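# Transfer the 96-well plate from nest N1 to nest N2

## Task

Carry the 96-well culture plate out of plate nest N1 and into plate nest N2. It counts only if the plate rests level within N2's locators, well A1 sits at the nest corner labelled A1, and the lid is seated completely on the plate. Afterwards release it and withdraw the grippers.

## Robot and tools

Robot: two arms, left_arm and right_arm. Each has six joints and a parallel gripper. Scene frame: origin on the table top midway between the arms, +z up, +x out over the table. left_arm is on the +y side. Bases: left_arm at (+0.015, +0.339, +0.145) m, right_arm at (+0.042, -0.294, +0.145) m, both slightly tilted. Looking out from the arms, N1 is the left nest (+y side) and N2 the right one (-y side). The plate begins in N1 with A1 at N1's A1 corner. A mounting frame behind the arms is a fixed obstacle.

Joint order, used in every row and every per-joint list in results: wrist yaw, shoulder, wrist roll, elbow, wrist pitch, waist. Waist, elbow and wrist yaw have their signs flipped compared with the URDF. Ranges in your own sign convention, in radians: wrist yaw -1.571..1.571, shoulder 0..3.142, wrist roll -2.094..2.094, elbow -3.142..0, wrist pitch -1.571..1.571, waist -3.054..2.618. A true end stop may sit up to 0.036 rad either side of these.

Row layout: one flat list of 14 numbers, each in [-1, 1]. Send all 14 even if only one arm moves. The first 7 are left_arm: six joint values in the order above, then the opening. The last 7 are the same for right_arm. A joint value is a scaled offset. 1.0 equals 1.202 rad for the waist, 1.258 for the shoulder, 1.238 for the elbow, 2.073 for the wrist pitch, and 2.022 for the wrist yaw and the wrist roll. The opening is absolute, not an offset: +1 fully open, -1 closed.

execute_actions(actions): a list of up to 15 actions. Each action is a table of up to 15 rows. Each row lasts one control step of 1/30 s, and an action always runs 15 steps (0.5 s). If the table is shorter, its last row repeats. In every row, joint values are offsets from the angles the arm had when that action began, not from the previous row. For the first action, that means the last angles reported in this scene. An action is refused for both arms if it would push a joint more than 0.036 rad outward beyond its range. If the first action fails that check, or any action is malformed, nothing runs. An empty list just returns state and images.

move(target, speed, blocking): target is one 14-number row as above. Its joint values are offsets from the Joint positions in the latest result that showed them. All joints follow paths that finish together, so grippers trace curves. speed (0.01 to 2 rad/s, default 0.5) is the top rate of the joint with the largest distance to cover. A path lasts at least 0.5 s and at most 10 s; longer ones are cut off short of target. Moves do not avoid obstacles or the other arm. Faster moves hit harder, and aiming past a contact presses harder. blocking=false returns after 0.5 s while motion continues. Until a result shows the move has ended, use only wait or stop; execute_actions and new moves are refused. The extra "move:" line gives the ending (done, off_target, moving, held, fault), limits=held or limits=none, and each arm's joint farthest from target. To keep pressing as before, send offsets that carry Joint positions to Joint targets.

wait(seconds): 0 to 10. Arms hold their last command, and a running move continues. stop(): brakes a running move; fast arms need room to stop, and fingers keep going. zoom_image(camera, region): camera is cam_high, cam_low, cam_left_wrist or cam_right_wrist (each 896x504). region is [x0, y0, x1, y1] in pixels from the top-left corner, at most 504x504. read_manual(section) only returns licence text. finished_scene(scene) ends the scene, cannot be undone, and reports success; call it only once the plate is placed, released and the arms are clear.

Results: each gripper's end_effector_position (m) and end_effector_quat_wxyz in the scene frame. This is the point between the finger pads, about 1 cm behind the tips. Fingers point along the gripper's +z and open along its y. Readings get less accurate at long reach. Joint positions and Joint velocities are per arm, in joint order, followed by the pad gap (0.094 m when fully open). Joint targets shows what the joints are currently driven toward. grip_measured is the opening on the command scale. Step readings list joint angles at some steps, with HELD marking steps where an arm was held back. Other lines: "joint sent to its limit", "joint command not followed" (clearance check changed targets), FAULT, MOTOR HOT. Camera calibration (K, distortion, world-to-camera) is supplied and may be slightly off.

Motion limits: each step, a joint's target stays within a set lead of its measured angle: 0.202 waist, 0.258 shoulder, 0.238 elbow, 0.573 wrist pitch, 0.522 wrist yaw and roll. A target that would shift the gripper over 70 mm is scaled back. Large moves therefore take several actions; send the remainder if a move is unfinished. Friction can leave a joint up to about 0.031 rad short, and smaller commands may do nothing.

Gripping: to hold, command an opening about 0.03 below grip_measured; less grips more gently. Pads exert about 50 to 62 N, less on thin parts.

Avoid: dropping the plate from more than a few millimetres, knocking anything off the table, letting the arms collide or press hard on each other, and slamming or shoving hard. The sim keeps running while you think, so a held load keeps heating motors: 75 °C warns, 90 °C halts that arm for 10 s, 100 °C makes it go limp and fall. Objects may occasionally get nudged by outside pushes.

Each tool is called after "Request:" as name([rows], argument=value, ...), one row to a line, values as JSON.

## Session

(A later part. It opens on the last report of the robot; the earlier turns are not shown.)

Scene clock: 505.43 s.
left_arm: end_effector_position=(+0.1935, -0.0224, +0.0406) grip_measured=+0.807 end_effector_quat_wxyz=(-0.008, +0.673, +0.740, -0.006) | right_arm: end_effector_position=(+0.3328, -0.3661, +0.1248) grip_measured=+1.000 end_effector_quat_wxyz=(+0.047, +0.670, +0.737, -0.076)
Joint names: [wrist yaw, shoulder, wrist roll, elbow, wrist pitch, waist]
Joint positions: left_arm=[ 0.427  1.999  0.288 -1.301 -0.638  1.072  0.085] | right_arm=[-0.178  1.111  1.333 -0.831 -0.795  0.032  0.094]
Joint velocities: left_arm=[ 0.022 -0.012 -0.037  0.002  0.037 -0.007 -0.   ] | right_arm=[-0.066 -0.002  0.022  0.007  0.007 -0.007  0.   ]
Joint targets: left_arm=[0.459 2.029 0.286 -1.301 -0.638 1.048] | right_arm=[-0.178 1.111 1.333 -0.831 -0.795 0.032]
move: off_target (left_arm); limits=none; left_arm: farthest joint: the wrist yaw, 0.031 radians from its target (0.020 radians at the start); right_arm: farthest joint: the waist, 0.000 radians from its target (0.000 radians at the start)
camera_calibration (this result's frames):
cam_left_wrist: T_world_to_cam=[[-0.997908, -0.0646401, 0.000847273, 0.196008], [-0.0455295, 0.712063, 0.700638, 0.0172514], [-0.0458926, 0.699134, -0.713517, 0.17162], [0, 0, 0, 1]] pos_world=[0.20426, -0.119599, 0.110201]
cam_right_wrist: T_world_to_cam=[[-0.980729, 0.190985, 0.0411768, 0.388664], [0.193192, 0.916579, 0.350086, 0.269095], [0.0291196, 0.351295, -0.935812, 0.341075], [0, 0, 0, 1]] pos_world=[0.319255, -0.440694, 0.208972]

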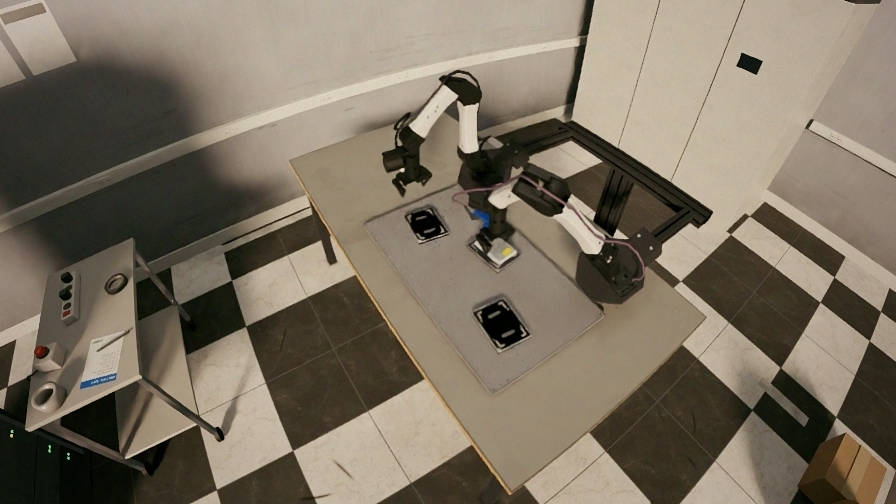

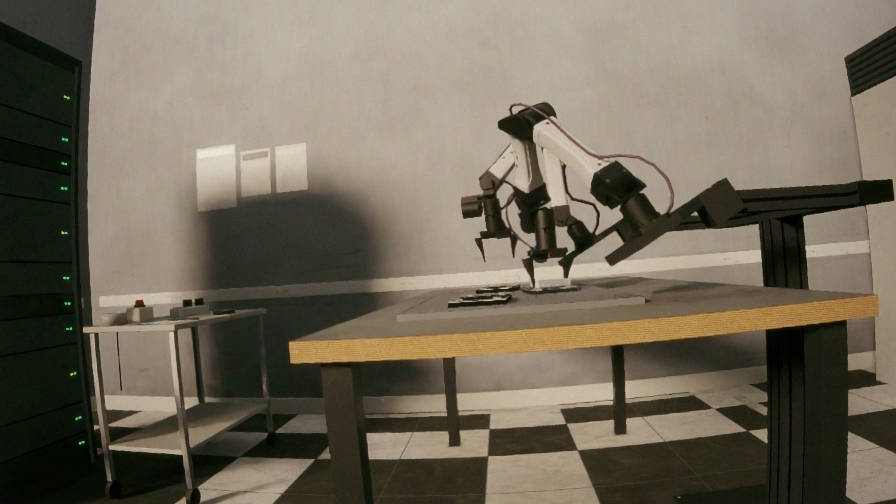

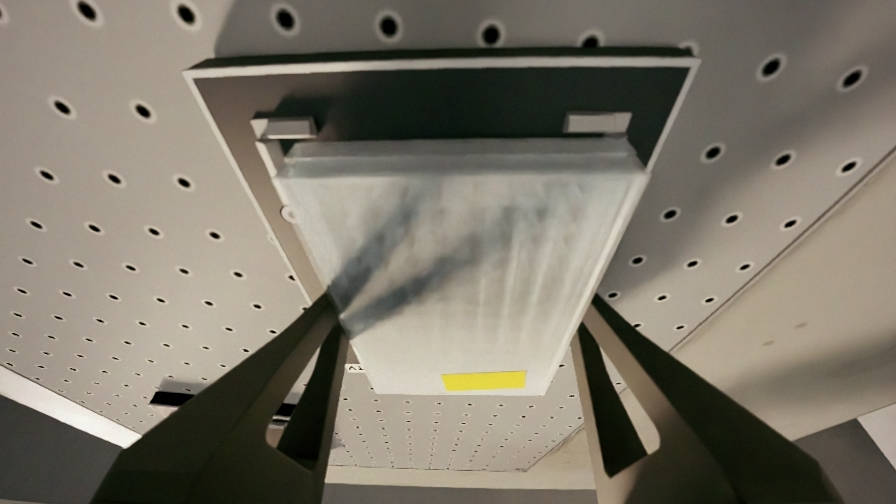

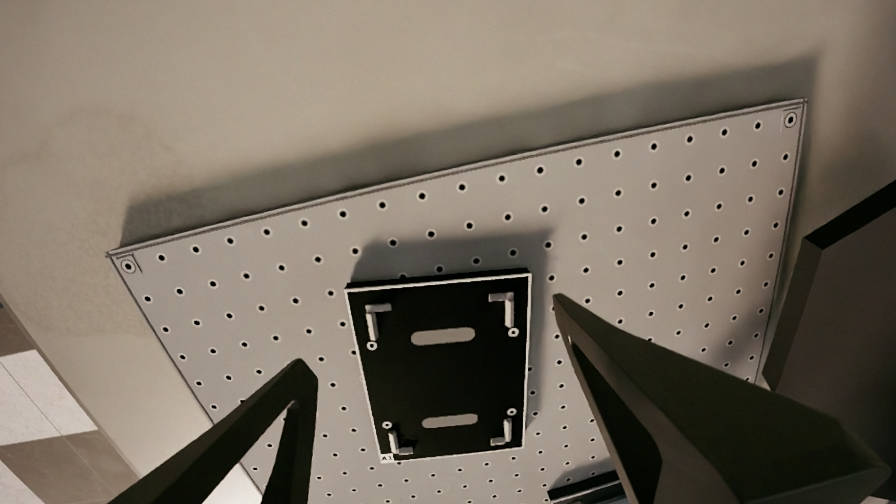

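Request:
move(target=[0,-0.049,0,0,-0.024,0,0.75,0,0,0,0,0,0,1], speed=0.04)

Request:
move(target=[0.018,0,0,-0.022,0,0.030,0.75,0,0,0,0,0,0,1], speed=0.04)

Scene clock: 513.90 s.
left_arm: end_effector_position=(+0.1974, -0.0190, +0.0521) grip_measured=+0.807 end_effector_quat_wxyz=(-0.008, +0.673, +0.740, -0.008) | right_arm: end_effector_position=(+0.3328, -0.3661, +0.1248) grip_measured=+1.000 end_effector_quat_wxyz=(+0.047, +0.670, +0.737, -0.076)
Joint names: [wrist yaw, shoulder, wrist roll, elbow, wrist pitch, waist]
Joint positions: left_arm=[ 0.423  1.963  0.289 -1.301 -0.674  1.072  0.085] | right_arm=[-0.178  1.111  1.333 -0.831 -0.795  0.032  0.094]
Joint velocities: left_arm=[ 0.051 -0.002  0.007  0.002 -0.081  0.007 -0.001] | right_arm=[ 0.007 -0.012 -0.037  0.002 -0.007 -0.002  0.   ]
Joint targets: left_arm=[0.427 1.937 0.288 -1.301 -0.688 1.072] | right_arm=[-0.178 1.111 1.333 -0.831 -0.795 0.032]
move: off_target (left_arm); limits=none; left_arm: farthest joint: the shoulder, 0.026 radians from its target (0.061 radians at the start); right_arm: farthest joint: the waist, 0.000 radians from its target (0.000 radians at the start)
camera_calibration (this result's frames):
cam_left_wrist: T_world_to_cam=[[-0.997911, -0.0644508, 0.00436188, 0.199867], [-0.0430112, 0.713298, 0.69954, 0.00649537], [-0.0481972, 0.697891, -0.71458, 0.178135], [0, 0, 0, 1]] pos_world=[0.208315, -0.11607, 0.121876]
cam_right_wrist: T_world_to_cam=[[-0.980729, 0.190985, 0.0411768, 0.388664], [0.193192, 0.916579, 0.350086, 0.269095], [0.0291196, 0.351295, -0.935812, 0.341075], [0, 0, 0, 1]] pos_world=[0.319255, -0.440694, 0.208972]

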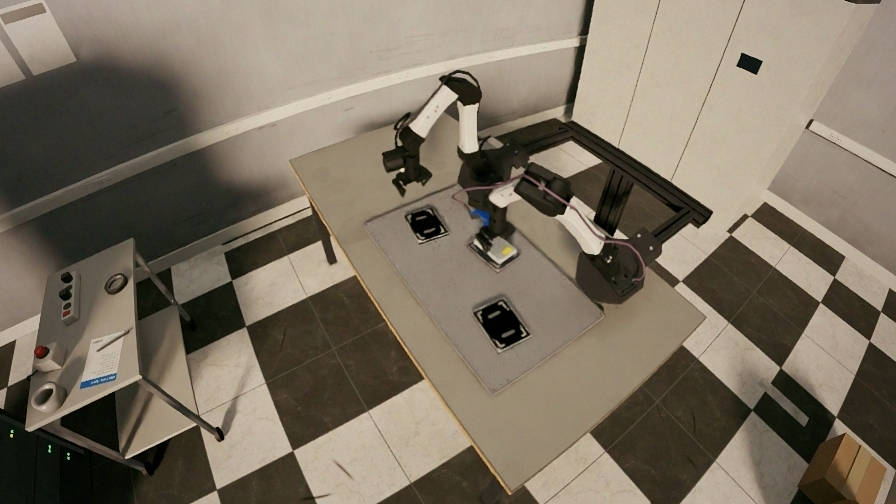

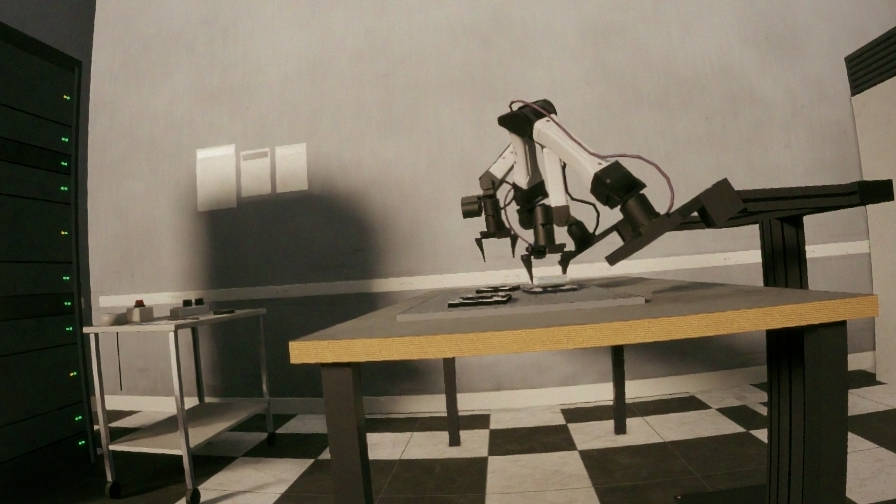

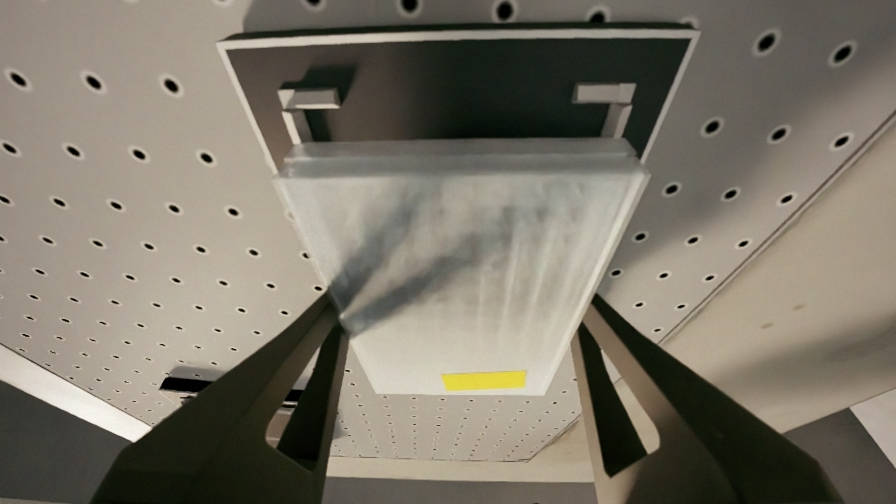

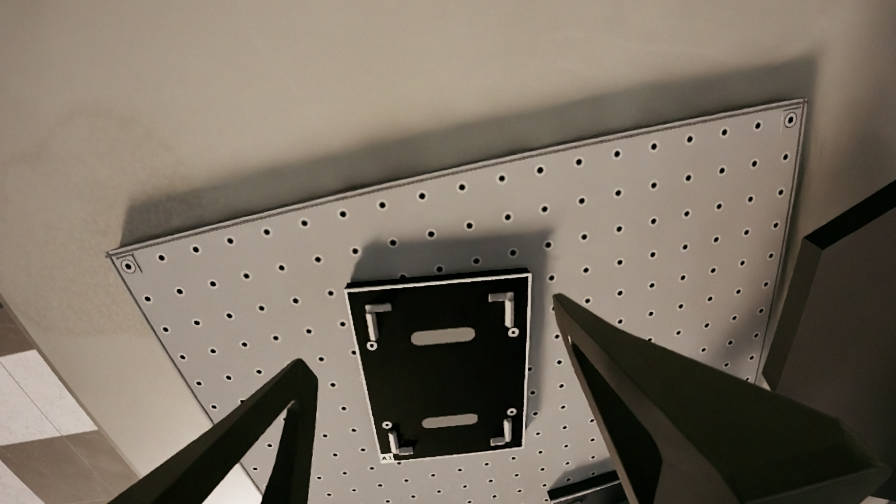

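Scene clock: 515.20 s.
left_arm: end_effector_position=(+0.1943, -0.0220, +0.0558) grip_measured=+0.807 end_effector_quat_wxyz=(+0.001, +0.681, +0.733, +0.000) | right_arm: end_effector_position=(+0.3328, -0.3661, +0.1248) grip_measured=+1.000 end_effector_quat_wxyz=(+0.047, +0.670, +0.737, -0.076)
Joint names: [wrist yaw, shoulder, wrist roll, elbow, wrist pitch, waist]
Joint positions: left_arm=[ 0.451  1.963  0.289 -1.301 -0.674  1.096  0.085] | right_arm=[-0.178  1.111  1.333 -0.831 -0.795  0.032  0.094]
Joint velocities: left_arm=[-0.007 -0.002  0.022 -0.002  0.037  0.012 -0.001] | right_arm=[ 0.081 -0.007 -0.037  0.002 -0.007  0.007  0.   ]
Joint targets: left_arm=[0.460 1.963 0.289 -1.328 -0.674 1.108] | right_arm=[-0.178 1.111 1.333 -0.831 -0.795 0.032]
move: off_target (left_arm); limits=none; left_arm: farthest joint: the elbow, 0.027 radians from its target (0.027 radians at the start); right_arm: farthest joint: the waist, 0.000 radians from its target (0.000 radians at the start)
camera_calibration (this result's frames):
cam_left_wrist: T_world_to_cam=[[-0.99884, -0.043682, -0.0202622, 0.198613], [-0.0454197, 0.714933, 0.697716, 0.00651021], [-0.0159915, 0.697827, -0.716088, 0.176572], [0, 0, 0, 1]] pos_world=[0.201502, -0.119195, 0.125923]
cam_right_wrist: T_world_to_cam=[[-0.980729, 0.190985, 0.0411768, 0.388664], [0.193192, 0.916579, 0.350086, 0.269095], [0.0291196, 0.351295, -0.935812, 0.341075], [0, 0, 0, 1]] pos_world=[0.319255, -0.440694, 0.208972]

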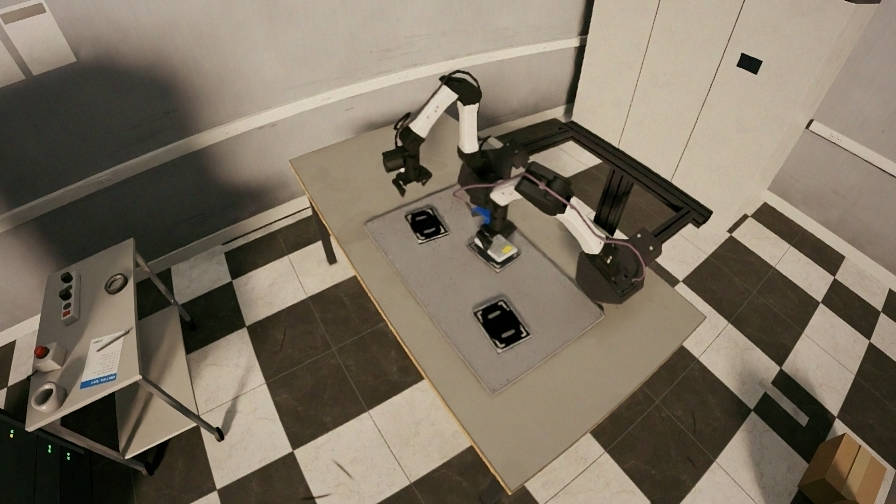

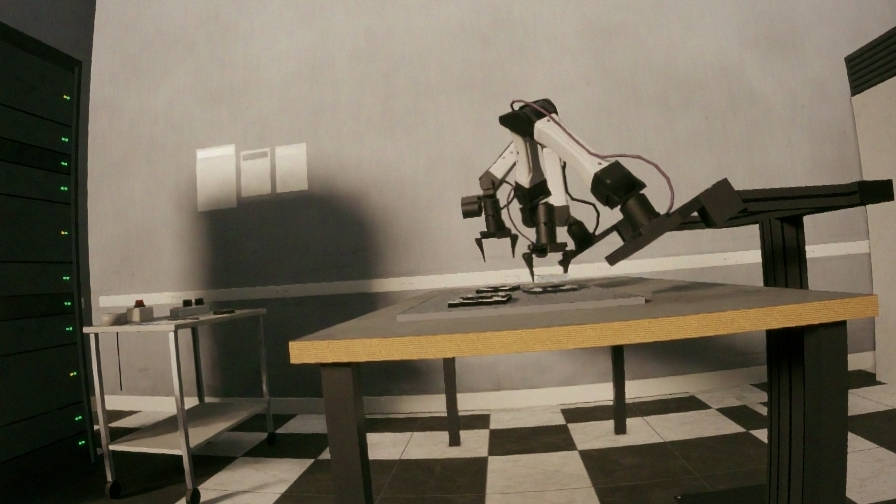

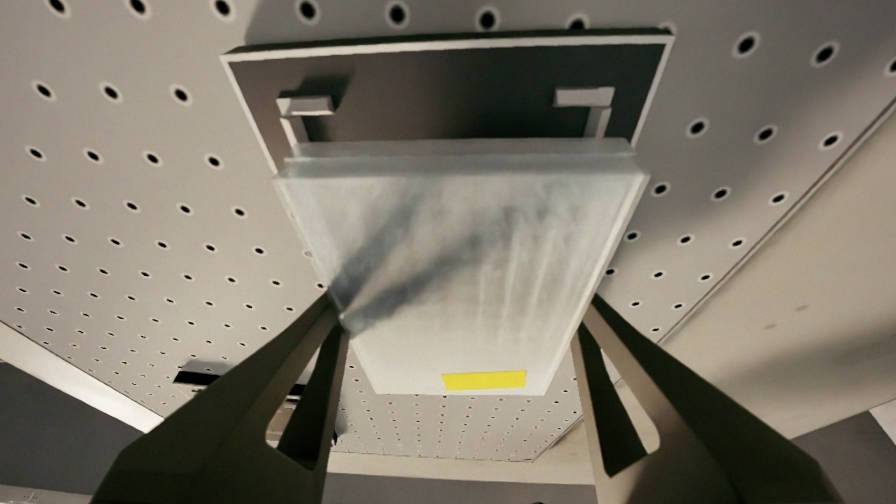

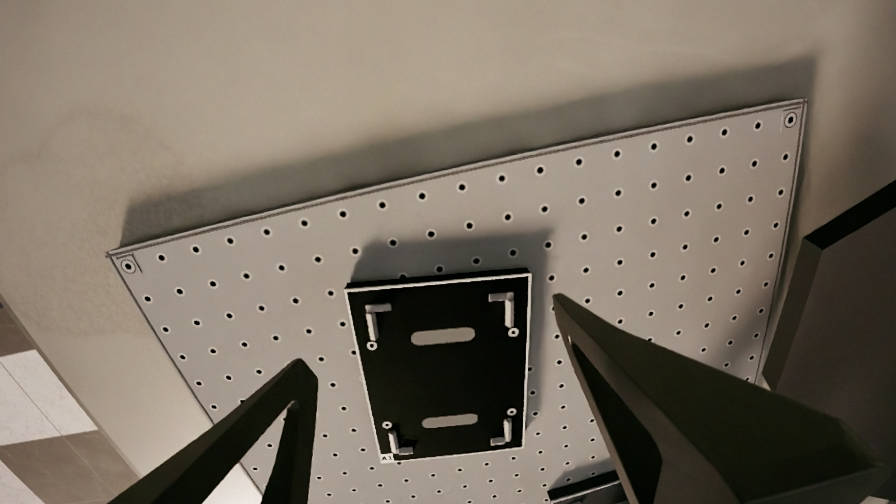

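Request:
execute_actions(actions=[])

Scene clock: 529.67 s.
left_arm: end_effector_position=(+0.1944, -0.0220, +0.0558) grip_measured=+0.807 end_effector_quat_wxyz=(+0.001, +0.681, +0.733, +0.000) | right_arm: end_effector_position=(+0.3328, -0.3661, +0.1248) grip_measured=+1.000 end_effector_quat_wxyz=(+0.047, +0.670, +0.737, -0.076)
Joint names: [wrist yaw, shoulder, wrist roll, elbow, wrist pitch, waist]
Joint positions: left_arm=[ 0.452  1.963  0.289 -1.301 -0.674  1.096  0.085] | right_arm=[-0.178  1.111  1.333 -0.831 -0.795  0.032  0.094]
Joint velocities: left_arm=[-0.022 -0.007  0.066 -0.007  0.037 -0.002  0.   ] | right_arm=[ 0.037 -0.002  0.051  0.012 -0.022  0.012  0.   ]
Joint targets: left_arm=[0.460 1.963 0.289 -1.328 -0.674 1.108] | right_arm=[-0.178 1.111 1.333 -0.831 -0.795 0.032]
camera_calibration (this result's frames):
cam_left_wrist: T_world_to_cam=[[-0.998833, -0.0436799, -0.0206244, 0.198694], [-0.045669, 0.714839, 0.697796, 0.00653823], [-0.0157365, 0.697924, -0.715999, 0.176504], [0, 0, 0, 1]] pos_world=[0.201538, -0.119182, 0.125913]
cam_right_wrist: T_world_to_cam=[[-0.980729, 0.190985, 0.0411768, 0.388664], [0.193192, 0.916579, 0.350086, 0.269095], [0.0291196, 0.351295, -0.935812, 0.341075], [0, 0, 0, 1]] pos_world=[0.319255, -0.440694, 0.208972]

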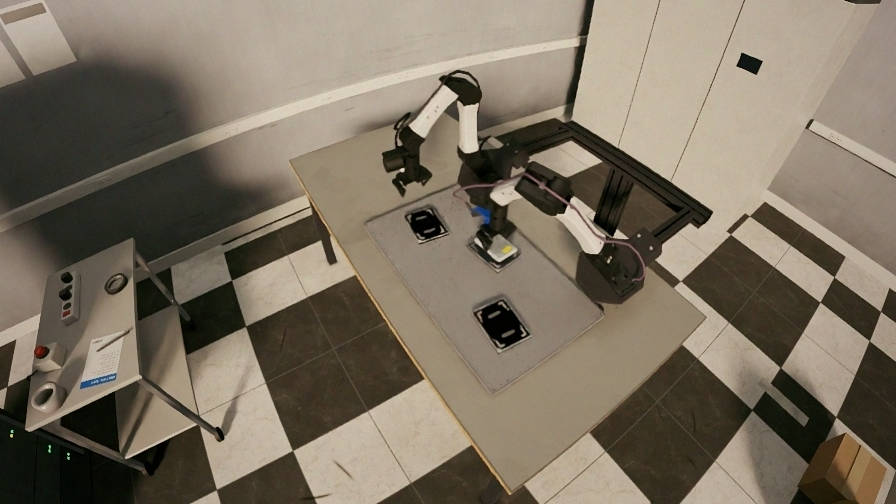

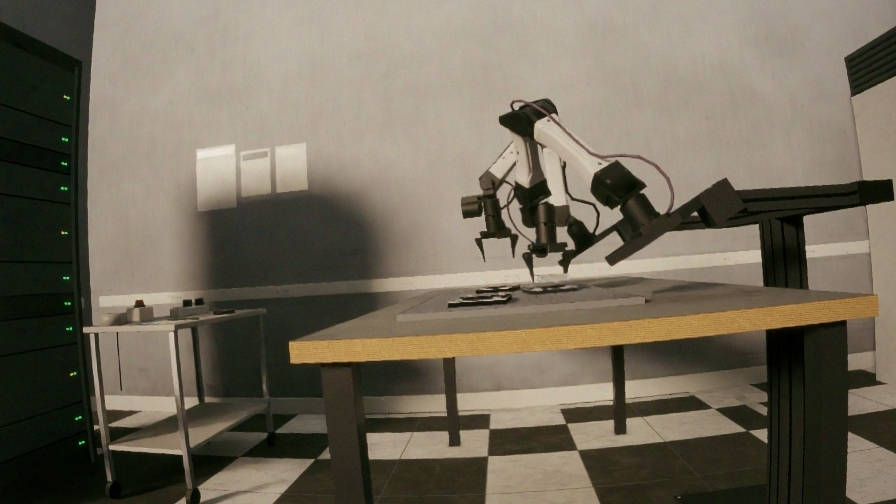

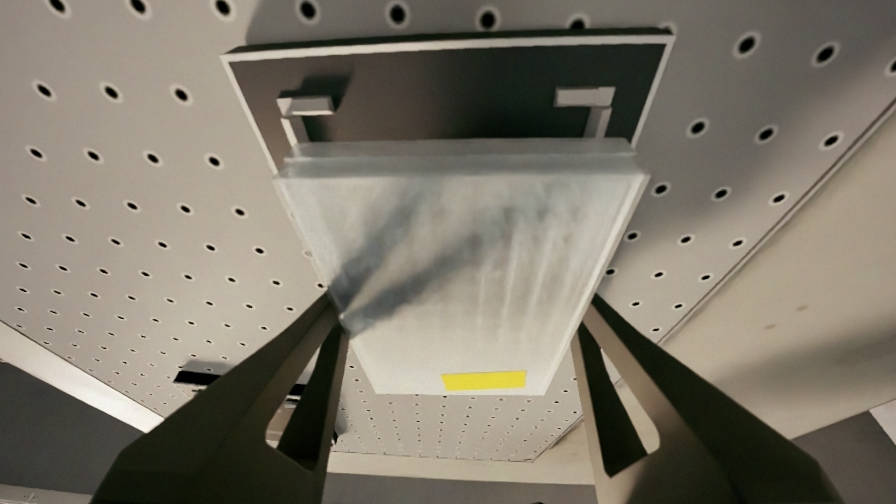

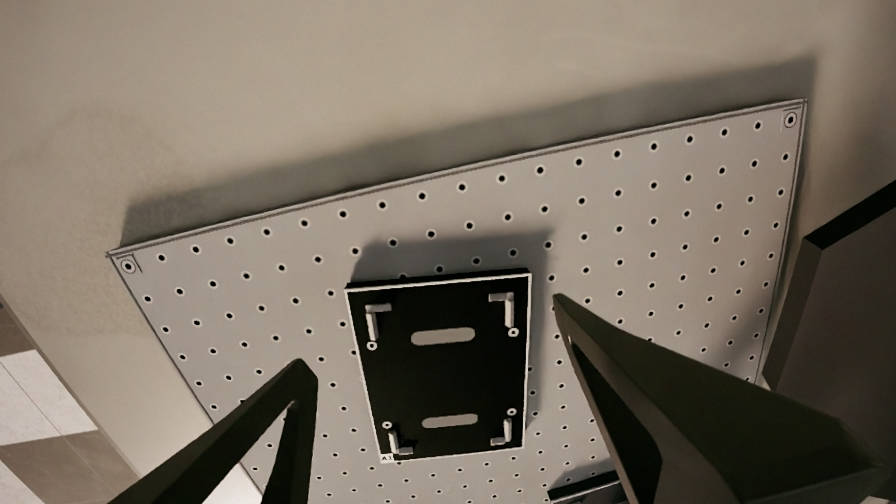

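Request:
move(target=[0,0.046,0,0.02,0.033,-0.0216,0.75,0,0,0,0,0,0,1], speed=0.04)

Scene clock: 537.47 s.
left_arm: end_effector_position=(+0.1938, -0.0239, +0.0424) grip_measured=+0.807 end_effector_quat_wxyz=(+0.001, +0.675, +0.738, -0.000) | right_arm: end_effector_position=(+0.3328, -0.3661, +0.1248) grip_measured=+1.000 end_effector_quat_wxyz=(+0.047, +0.670, +0.737, -0.076)
Joint names: [wrist yaw, shoulder, wrist roll, elbow, wrist pitch, waist]
Joint positions: left_arm=[ 0.448  1.996  0.289 -1.296 -0.629  1.083  0.085] | right_arm=[-0.178  1.111  1.333 -0.831 -0.795  0.032  0.094]
Joint velocities: left_arm=[ 0.007 -0.002 -0.051  0.007 -0.022 -0.022 -0.002] | right_arm=[-0.037 -0.002 -0.095  0.002 -0.007 -0.012  0.   ]
Joint targets: left_arm=[0.452 2.021 0.289 -1.276 -0.605 1.070] | right_arm=[-0.178 1.111 1.333 -0.831 -0.795 0.032]
move: off_target (left_arm); limits=none; left_arm: farthest joint: the shoulder, 0.025 radians from its target (0.058 radians at the start); right_arm: farthest joint: the waist, 0.000 radians from its target (0.000 radians at the start)
camera_calibration (this result's frames):
cam_left_wrist: T_world_to_cam=[[-0.998106, -0.0580078, -0.0204733, 0.197282], [-0.0558371, 0.714679, 0.69722, 0.0192664], [-0.0258123, 0.697043, -0.716565, 0.170146], [0, 0, 0, 1]] pos_world=[0.202376, -0.120925, 0.112527]
cam_right_wrist: T_world_to_cam=[[-0.980729, 0.190985, 0.0411768, 0.388664], [0.193192, 0.916579, 0.350086, 0.269095], [0.0291196, 0.351295, -0.935812, 0.341075], [0, 0, 0, 1]] pos_world=[0.319255, -0.440694, 0.208972]

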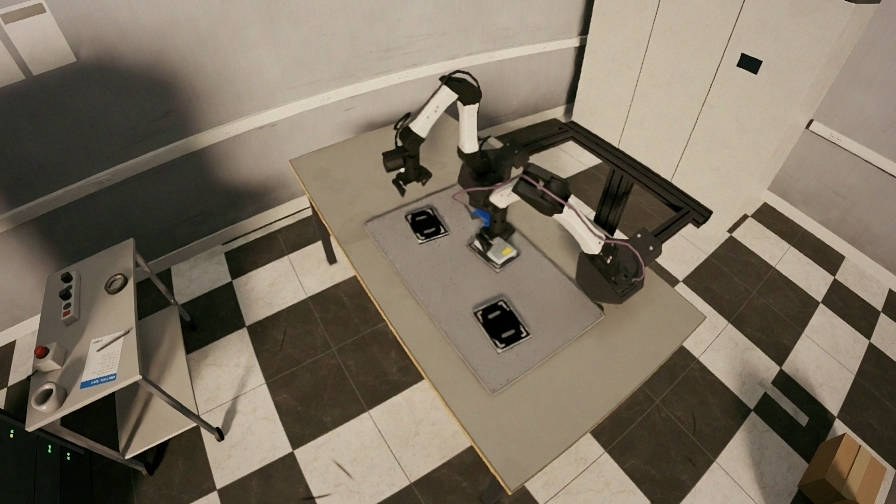

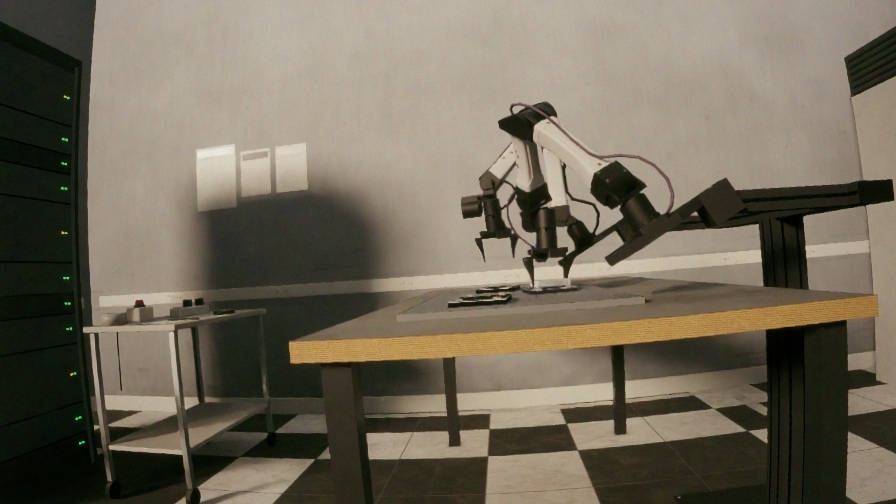

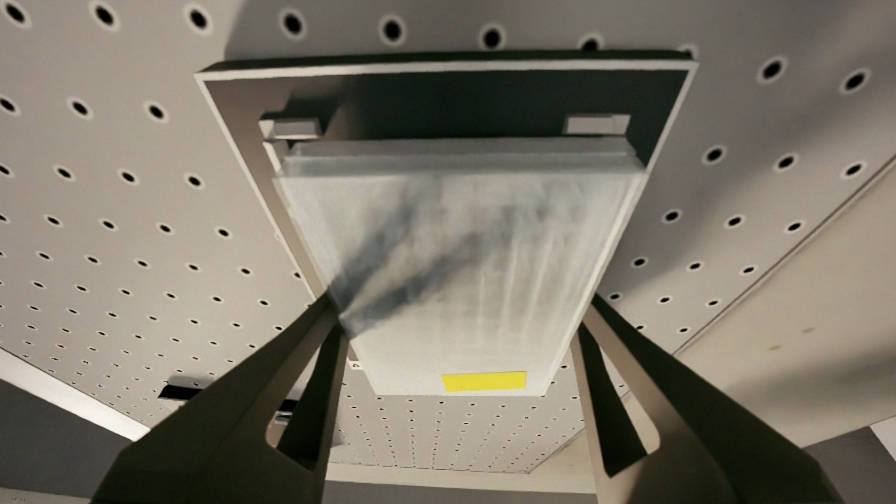

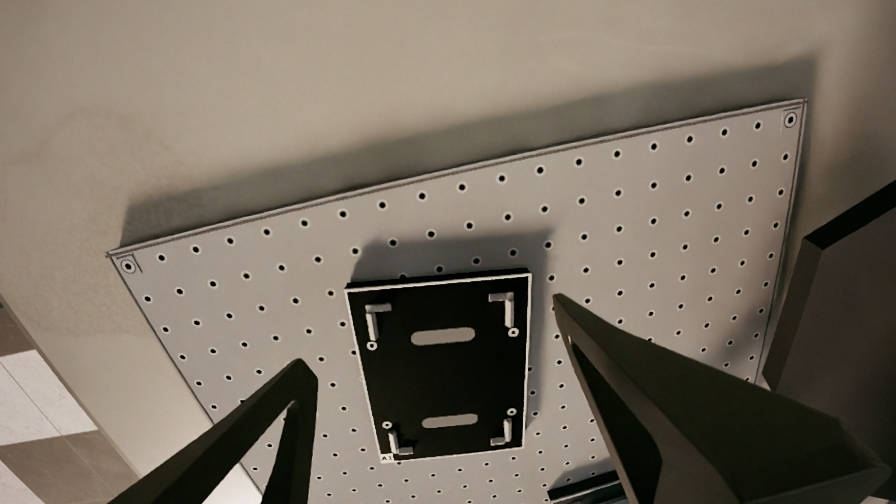

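Request:
move(target=[0,-0.03,0,-0.005,-0.02,-0.008,0.75,0,0,0,0,0,0,1], speed=0.08)

Scene clock: 542.37 s.
left_arm: end_effector_position=(+0.1940, -0.0196, +0.0463) grip_measured=+0.807 end_effector_quat_wxyz=(-0.005, +0.678, +0.735, +0.003) | right_arm: end_effector_position=(+0.3328, -0.3661, +0.1248) grip_measured=+1.000 end_effector_quat_wxyz=(+0.047, +0.670, +0.737, -0.076)
Joint names: [wrist yaw, shoulder, wrist roll, elbow, wrist pitch, waist]
Joint positions: left_arm=[ 0.448  1.983  0.289 -1.296 -0.656  1.083  0.085] | right_arm=[-0.178  1.111  1.333 -0.831 -0.795  0.032  0.094]
Joint velocities: left_arm=[ 0.037  0.002  0.066 -0.002  0.081  0.002 -0.   ] | right_arm=[ 0.007  0.002 -0.022  0.007 -0.007 -0.017  0.   ]
Joint targets: left_arm=[0.449 1.958 0.289 -1.302 -0.670 1.073] | right_arm=[-0.178 1.111 1.333 -0.831 -0.795 0.032]
move: off_target (left_arm); limits=none; left_arm: farthest joint: the shoulder, 0.025 radians from its target (0.037 radians at the start); right_arm: farthest joint: the waist, 0.000 radians from its target (0.000 radians at the start)
camera_calibration (this result's frames):
cam_left_wrist: T_world_to_cam=[[-0.998554, -0.0513619, -0.0158832, 0.197849], [-0.0475661, 0.706352, 0.706261, 0.0112255], [-0.0250558, 0.705995, -0.707773, 0.169537], [0, 0, 0, 1]] pos_world=[0.202345, -0.11746, 0.115208]
cam_right_wrist: T_world_to_cam=[[-0.980729, 0.190985, 0.0411768, 0.388664], [0.193192, 0.916579, 0.350086, 0.269095], [0.0291196, 0.351295, -0.935812, 0.341075], [0, 0, 0, 1]] pos_world=[0.319255, -0.440694, 0.208972]

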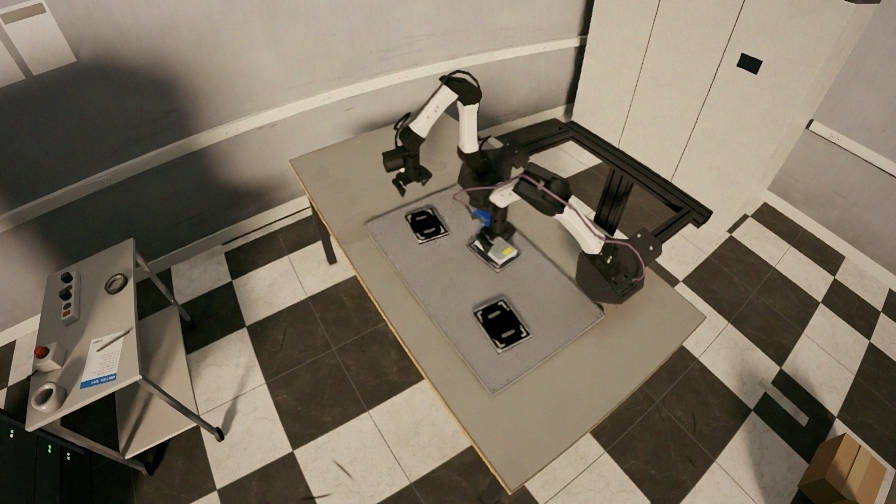

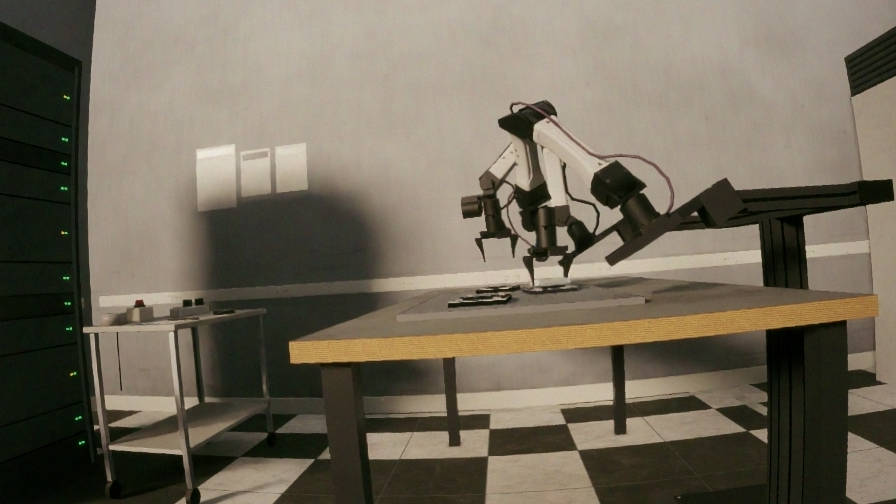

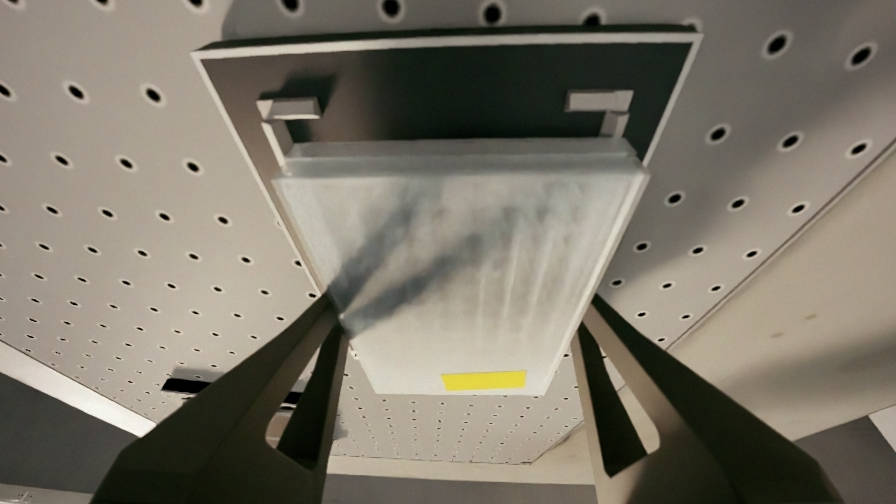

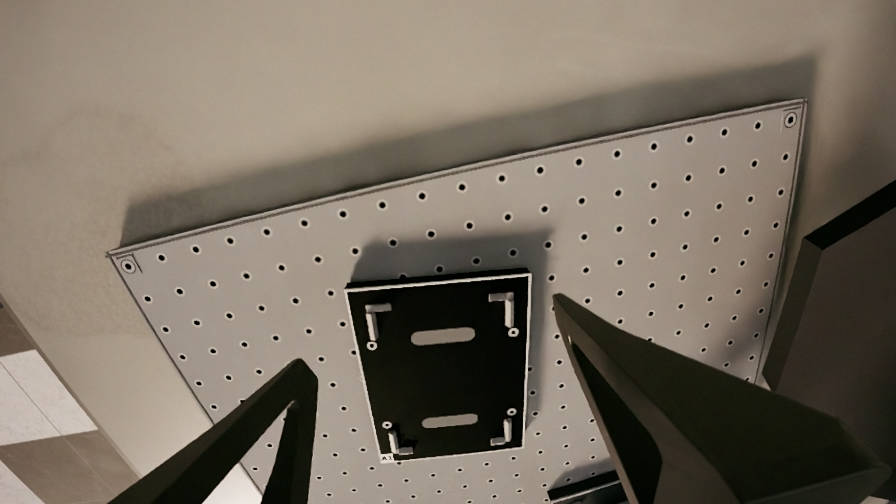

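Request:
move(target=[0,-0.01,0,-0.028,0,-0.004,0.75,0,0,0,0,0,0,1], speed=0.05)

Request:
zoom_image(camera="cam_left_wrist", region=[200,30,700,230])

Scene clock: 548.10 s.
left_arm: end_effector_position=(+0.1972, -0.0242, +0.0488) grip_measured=+0.807 end_effector_quat_wxyz=(+0.001, +0.675, +0.737, +0.000) | right_arm: end_effector_position=(+0.3328, -0.3661, +0.1248) grip_measured=+1.000 end_effector_quat_wxyz=(+0.047, +0.670, +0.737, -0.076)
Joint names: [wrist yaw, shoulder, wrist roll, elbow, wrist pitch, waist]
Joint positions: left_arm=[ 0.448  1.983  0.289 -1.311 -0.657  1.083  0.085] | right_arm=[-0.178  1.111  1.333 -0.831 -0.795  0.032  0.094]
Joint velocities: left_arm=[ 0.051 -0.002 -0.007  0.027 -0.007  0.007 -0.001] | right_arm=[ 0.007 -0.002 -0.007 -0.002 -0.022 -0.007  0.   ]
Joint targets: left_arm=[0.448 1.971 0.289 -1.331 -0.656 1.078] | right_arm=[-0.178 1.111 1.333 -0.831 -0.795 0.032]
move: done; limits=none; left_arm: farthest joint: the elbow, 0.020 radians from its target (0.035 radians at the start); right_arm: farthest joint: the waist, 0.000 radians from its target (0.000 radians at the start)
camera_calibration (this result's frames):
cam_left_wrist: T_world_to_cam=[[-0.99815, -0.0574966, -0.0197889, 0.200744], [-0.0549717, 0.714135, 0.697846, 0.0148921], [-0.0259918, 0.697643, -0.715974, 0.175061], [0, 0, 0, 1]] pos_world=[0.205741, -0.121223, 0.118919]
cam_right_wrist: T_world_to_cam=[[-0.980729, 0.190985, 0.0411768, 0.388664], [0.193192, 0.916579, 0.350086, 0.269095], [0.0291196, 0.351295, -0.935812, 0.341075], [0, 0, 0, 1]] pos_world=[0.319255, -0.440694, 0.208972]

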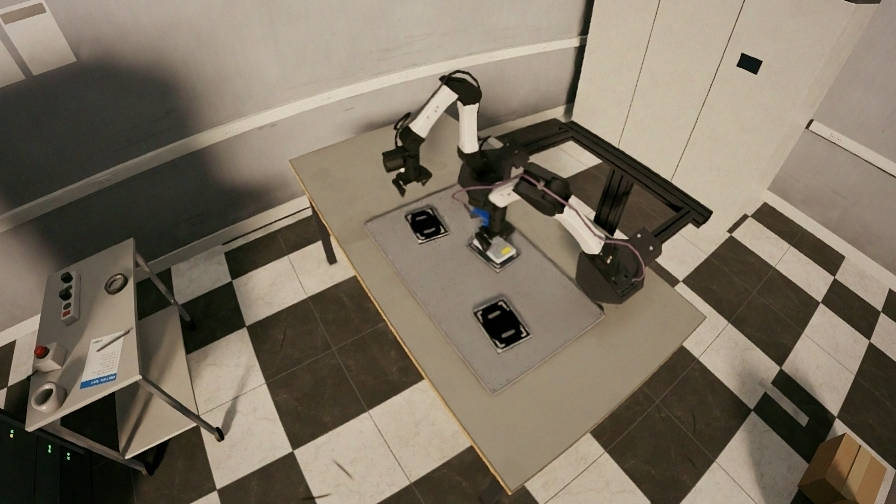

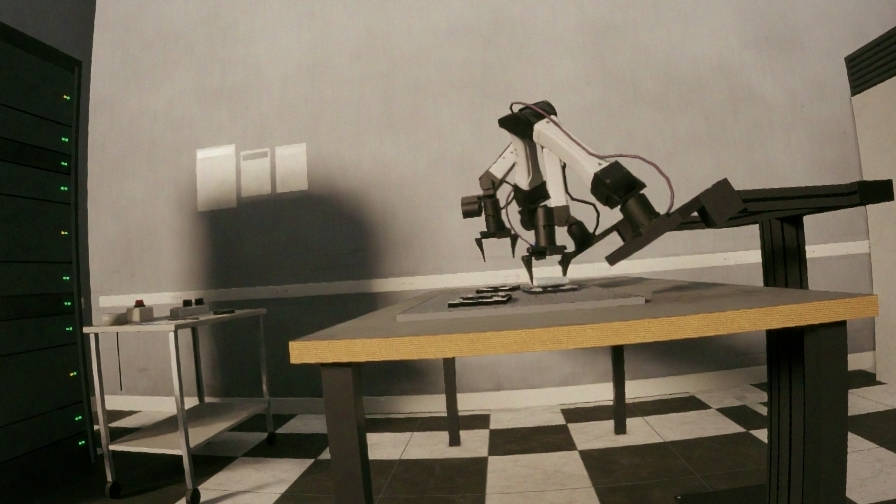

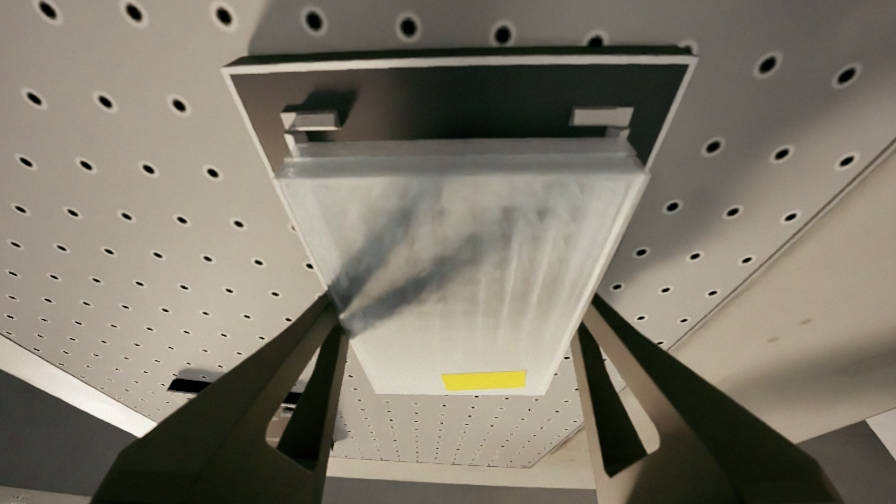

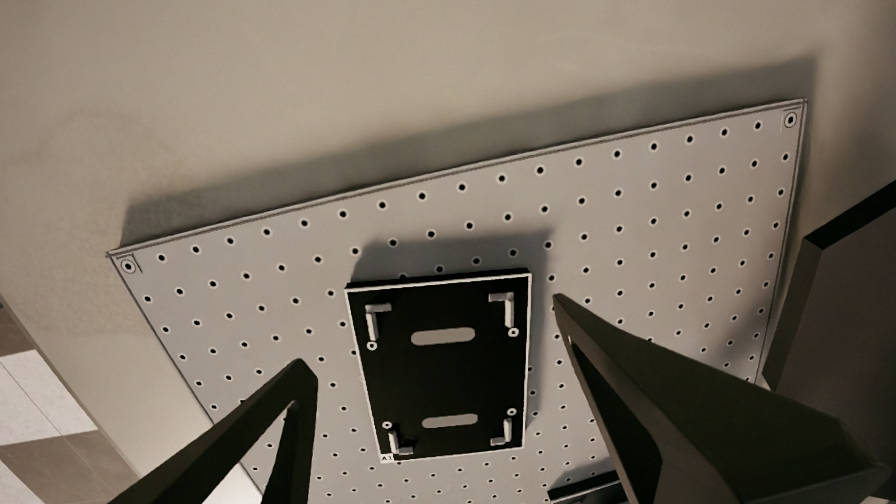

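Region (200, 30, 700, 230) of cam_left_wrist's 896x504 image, scaled by 1.008, with more detail than that image has; it fills the top 202 rows of this view, and the rest is white.

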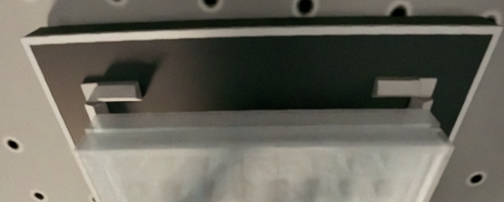

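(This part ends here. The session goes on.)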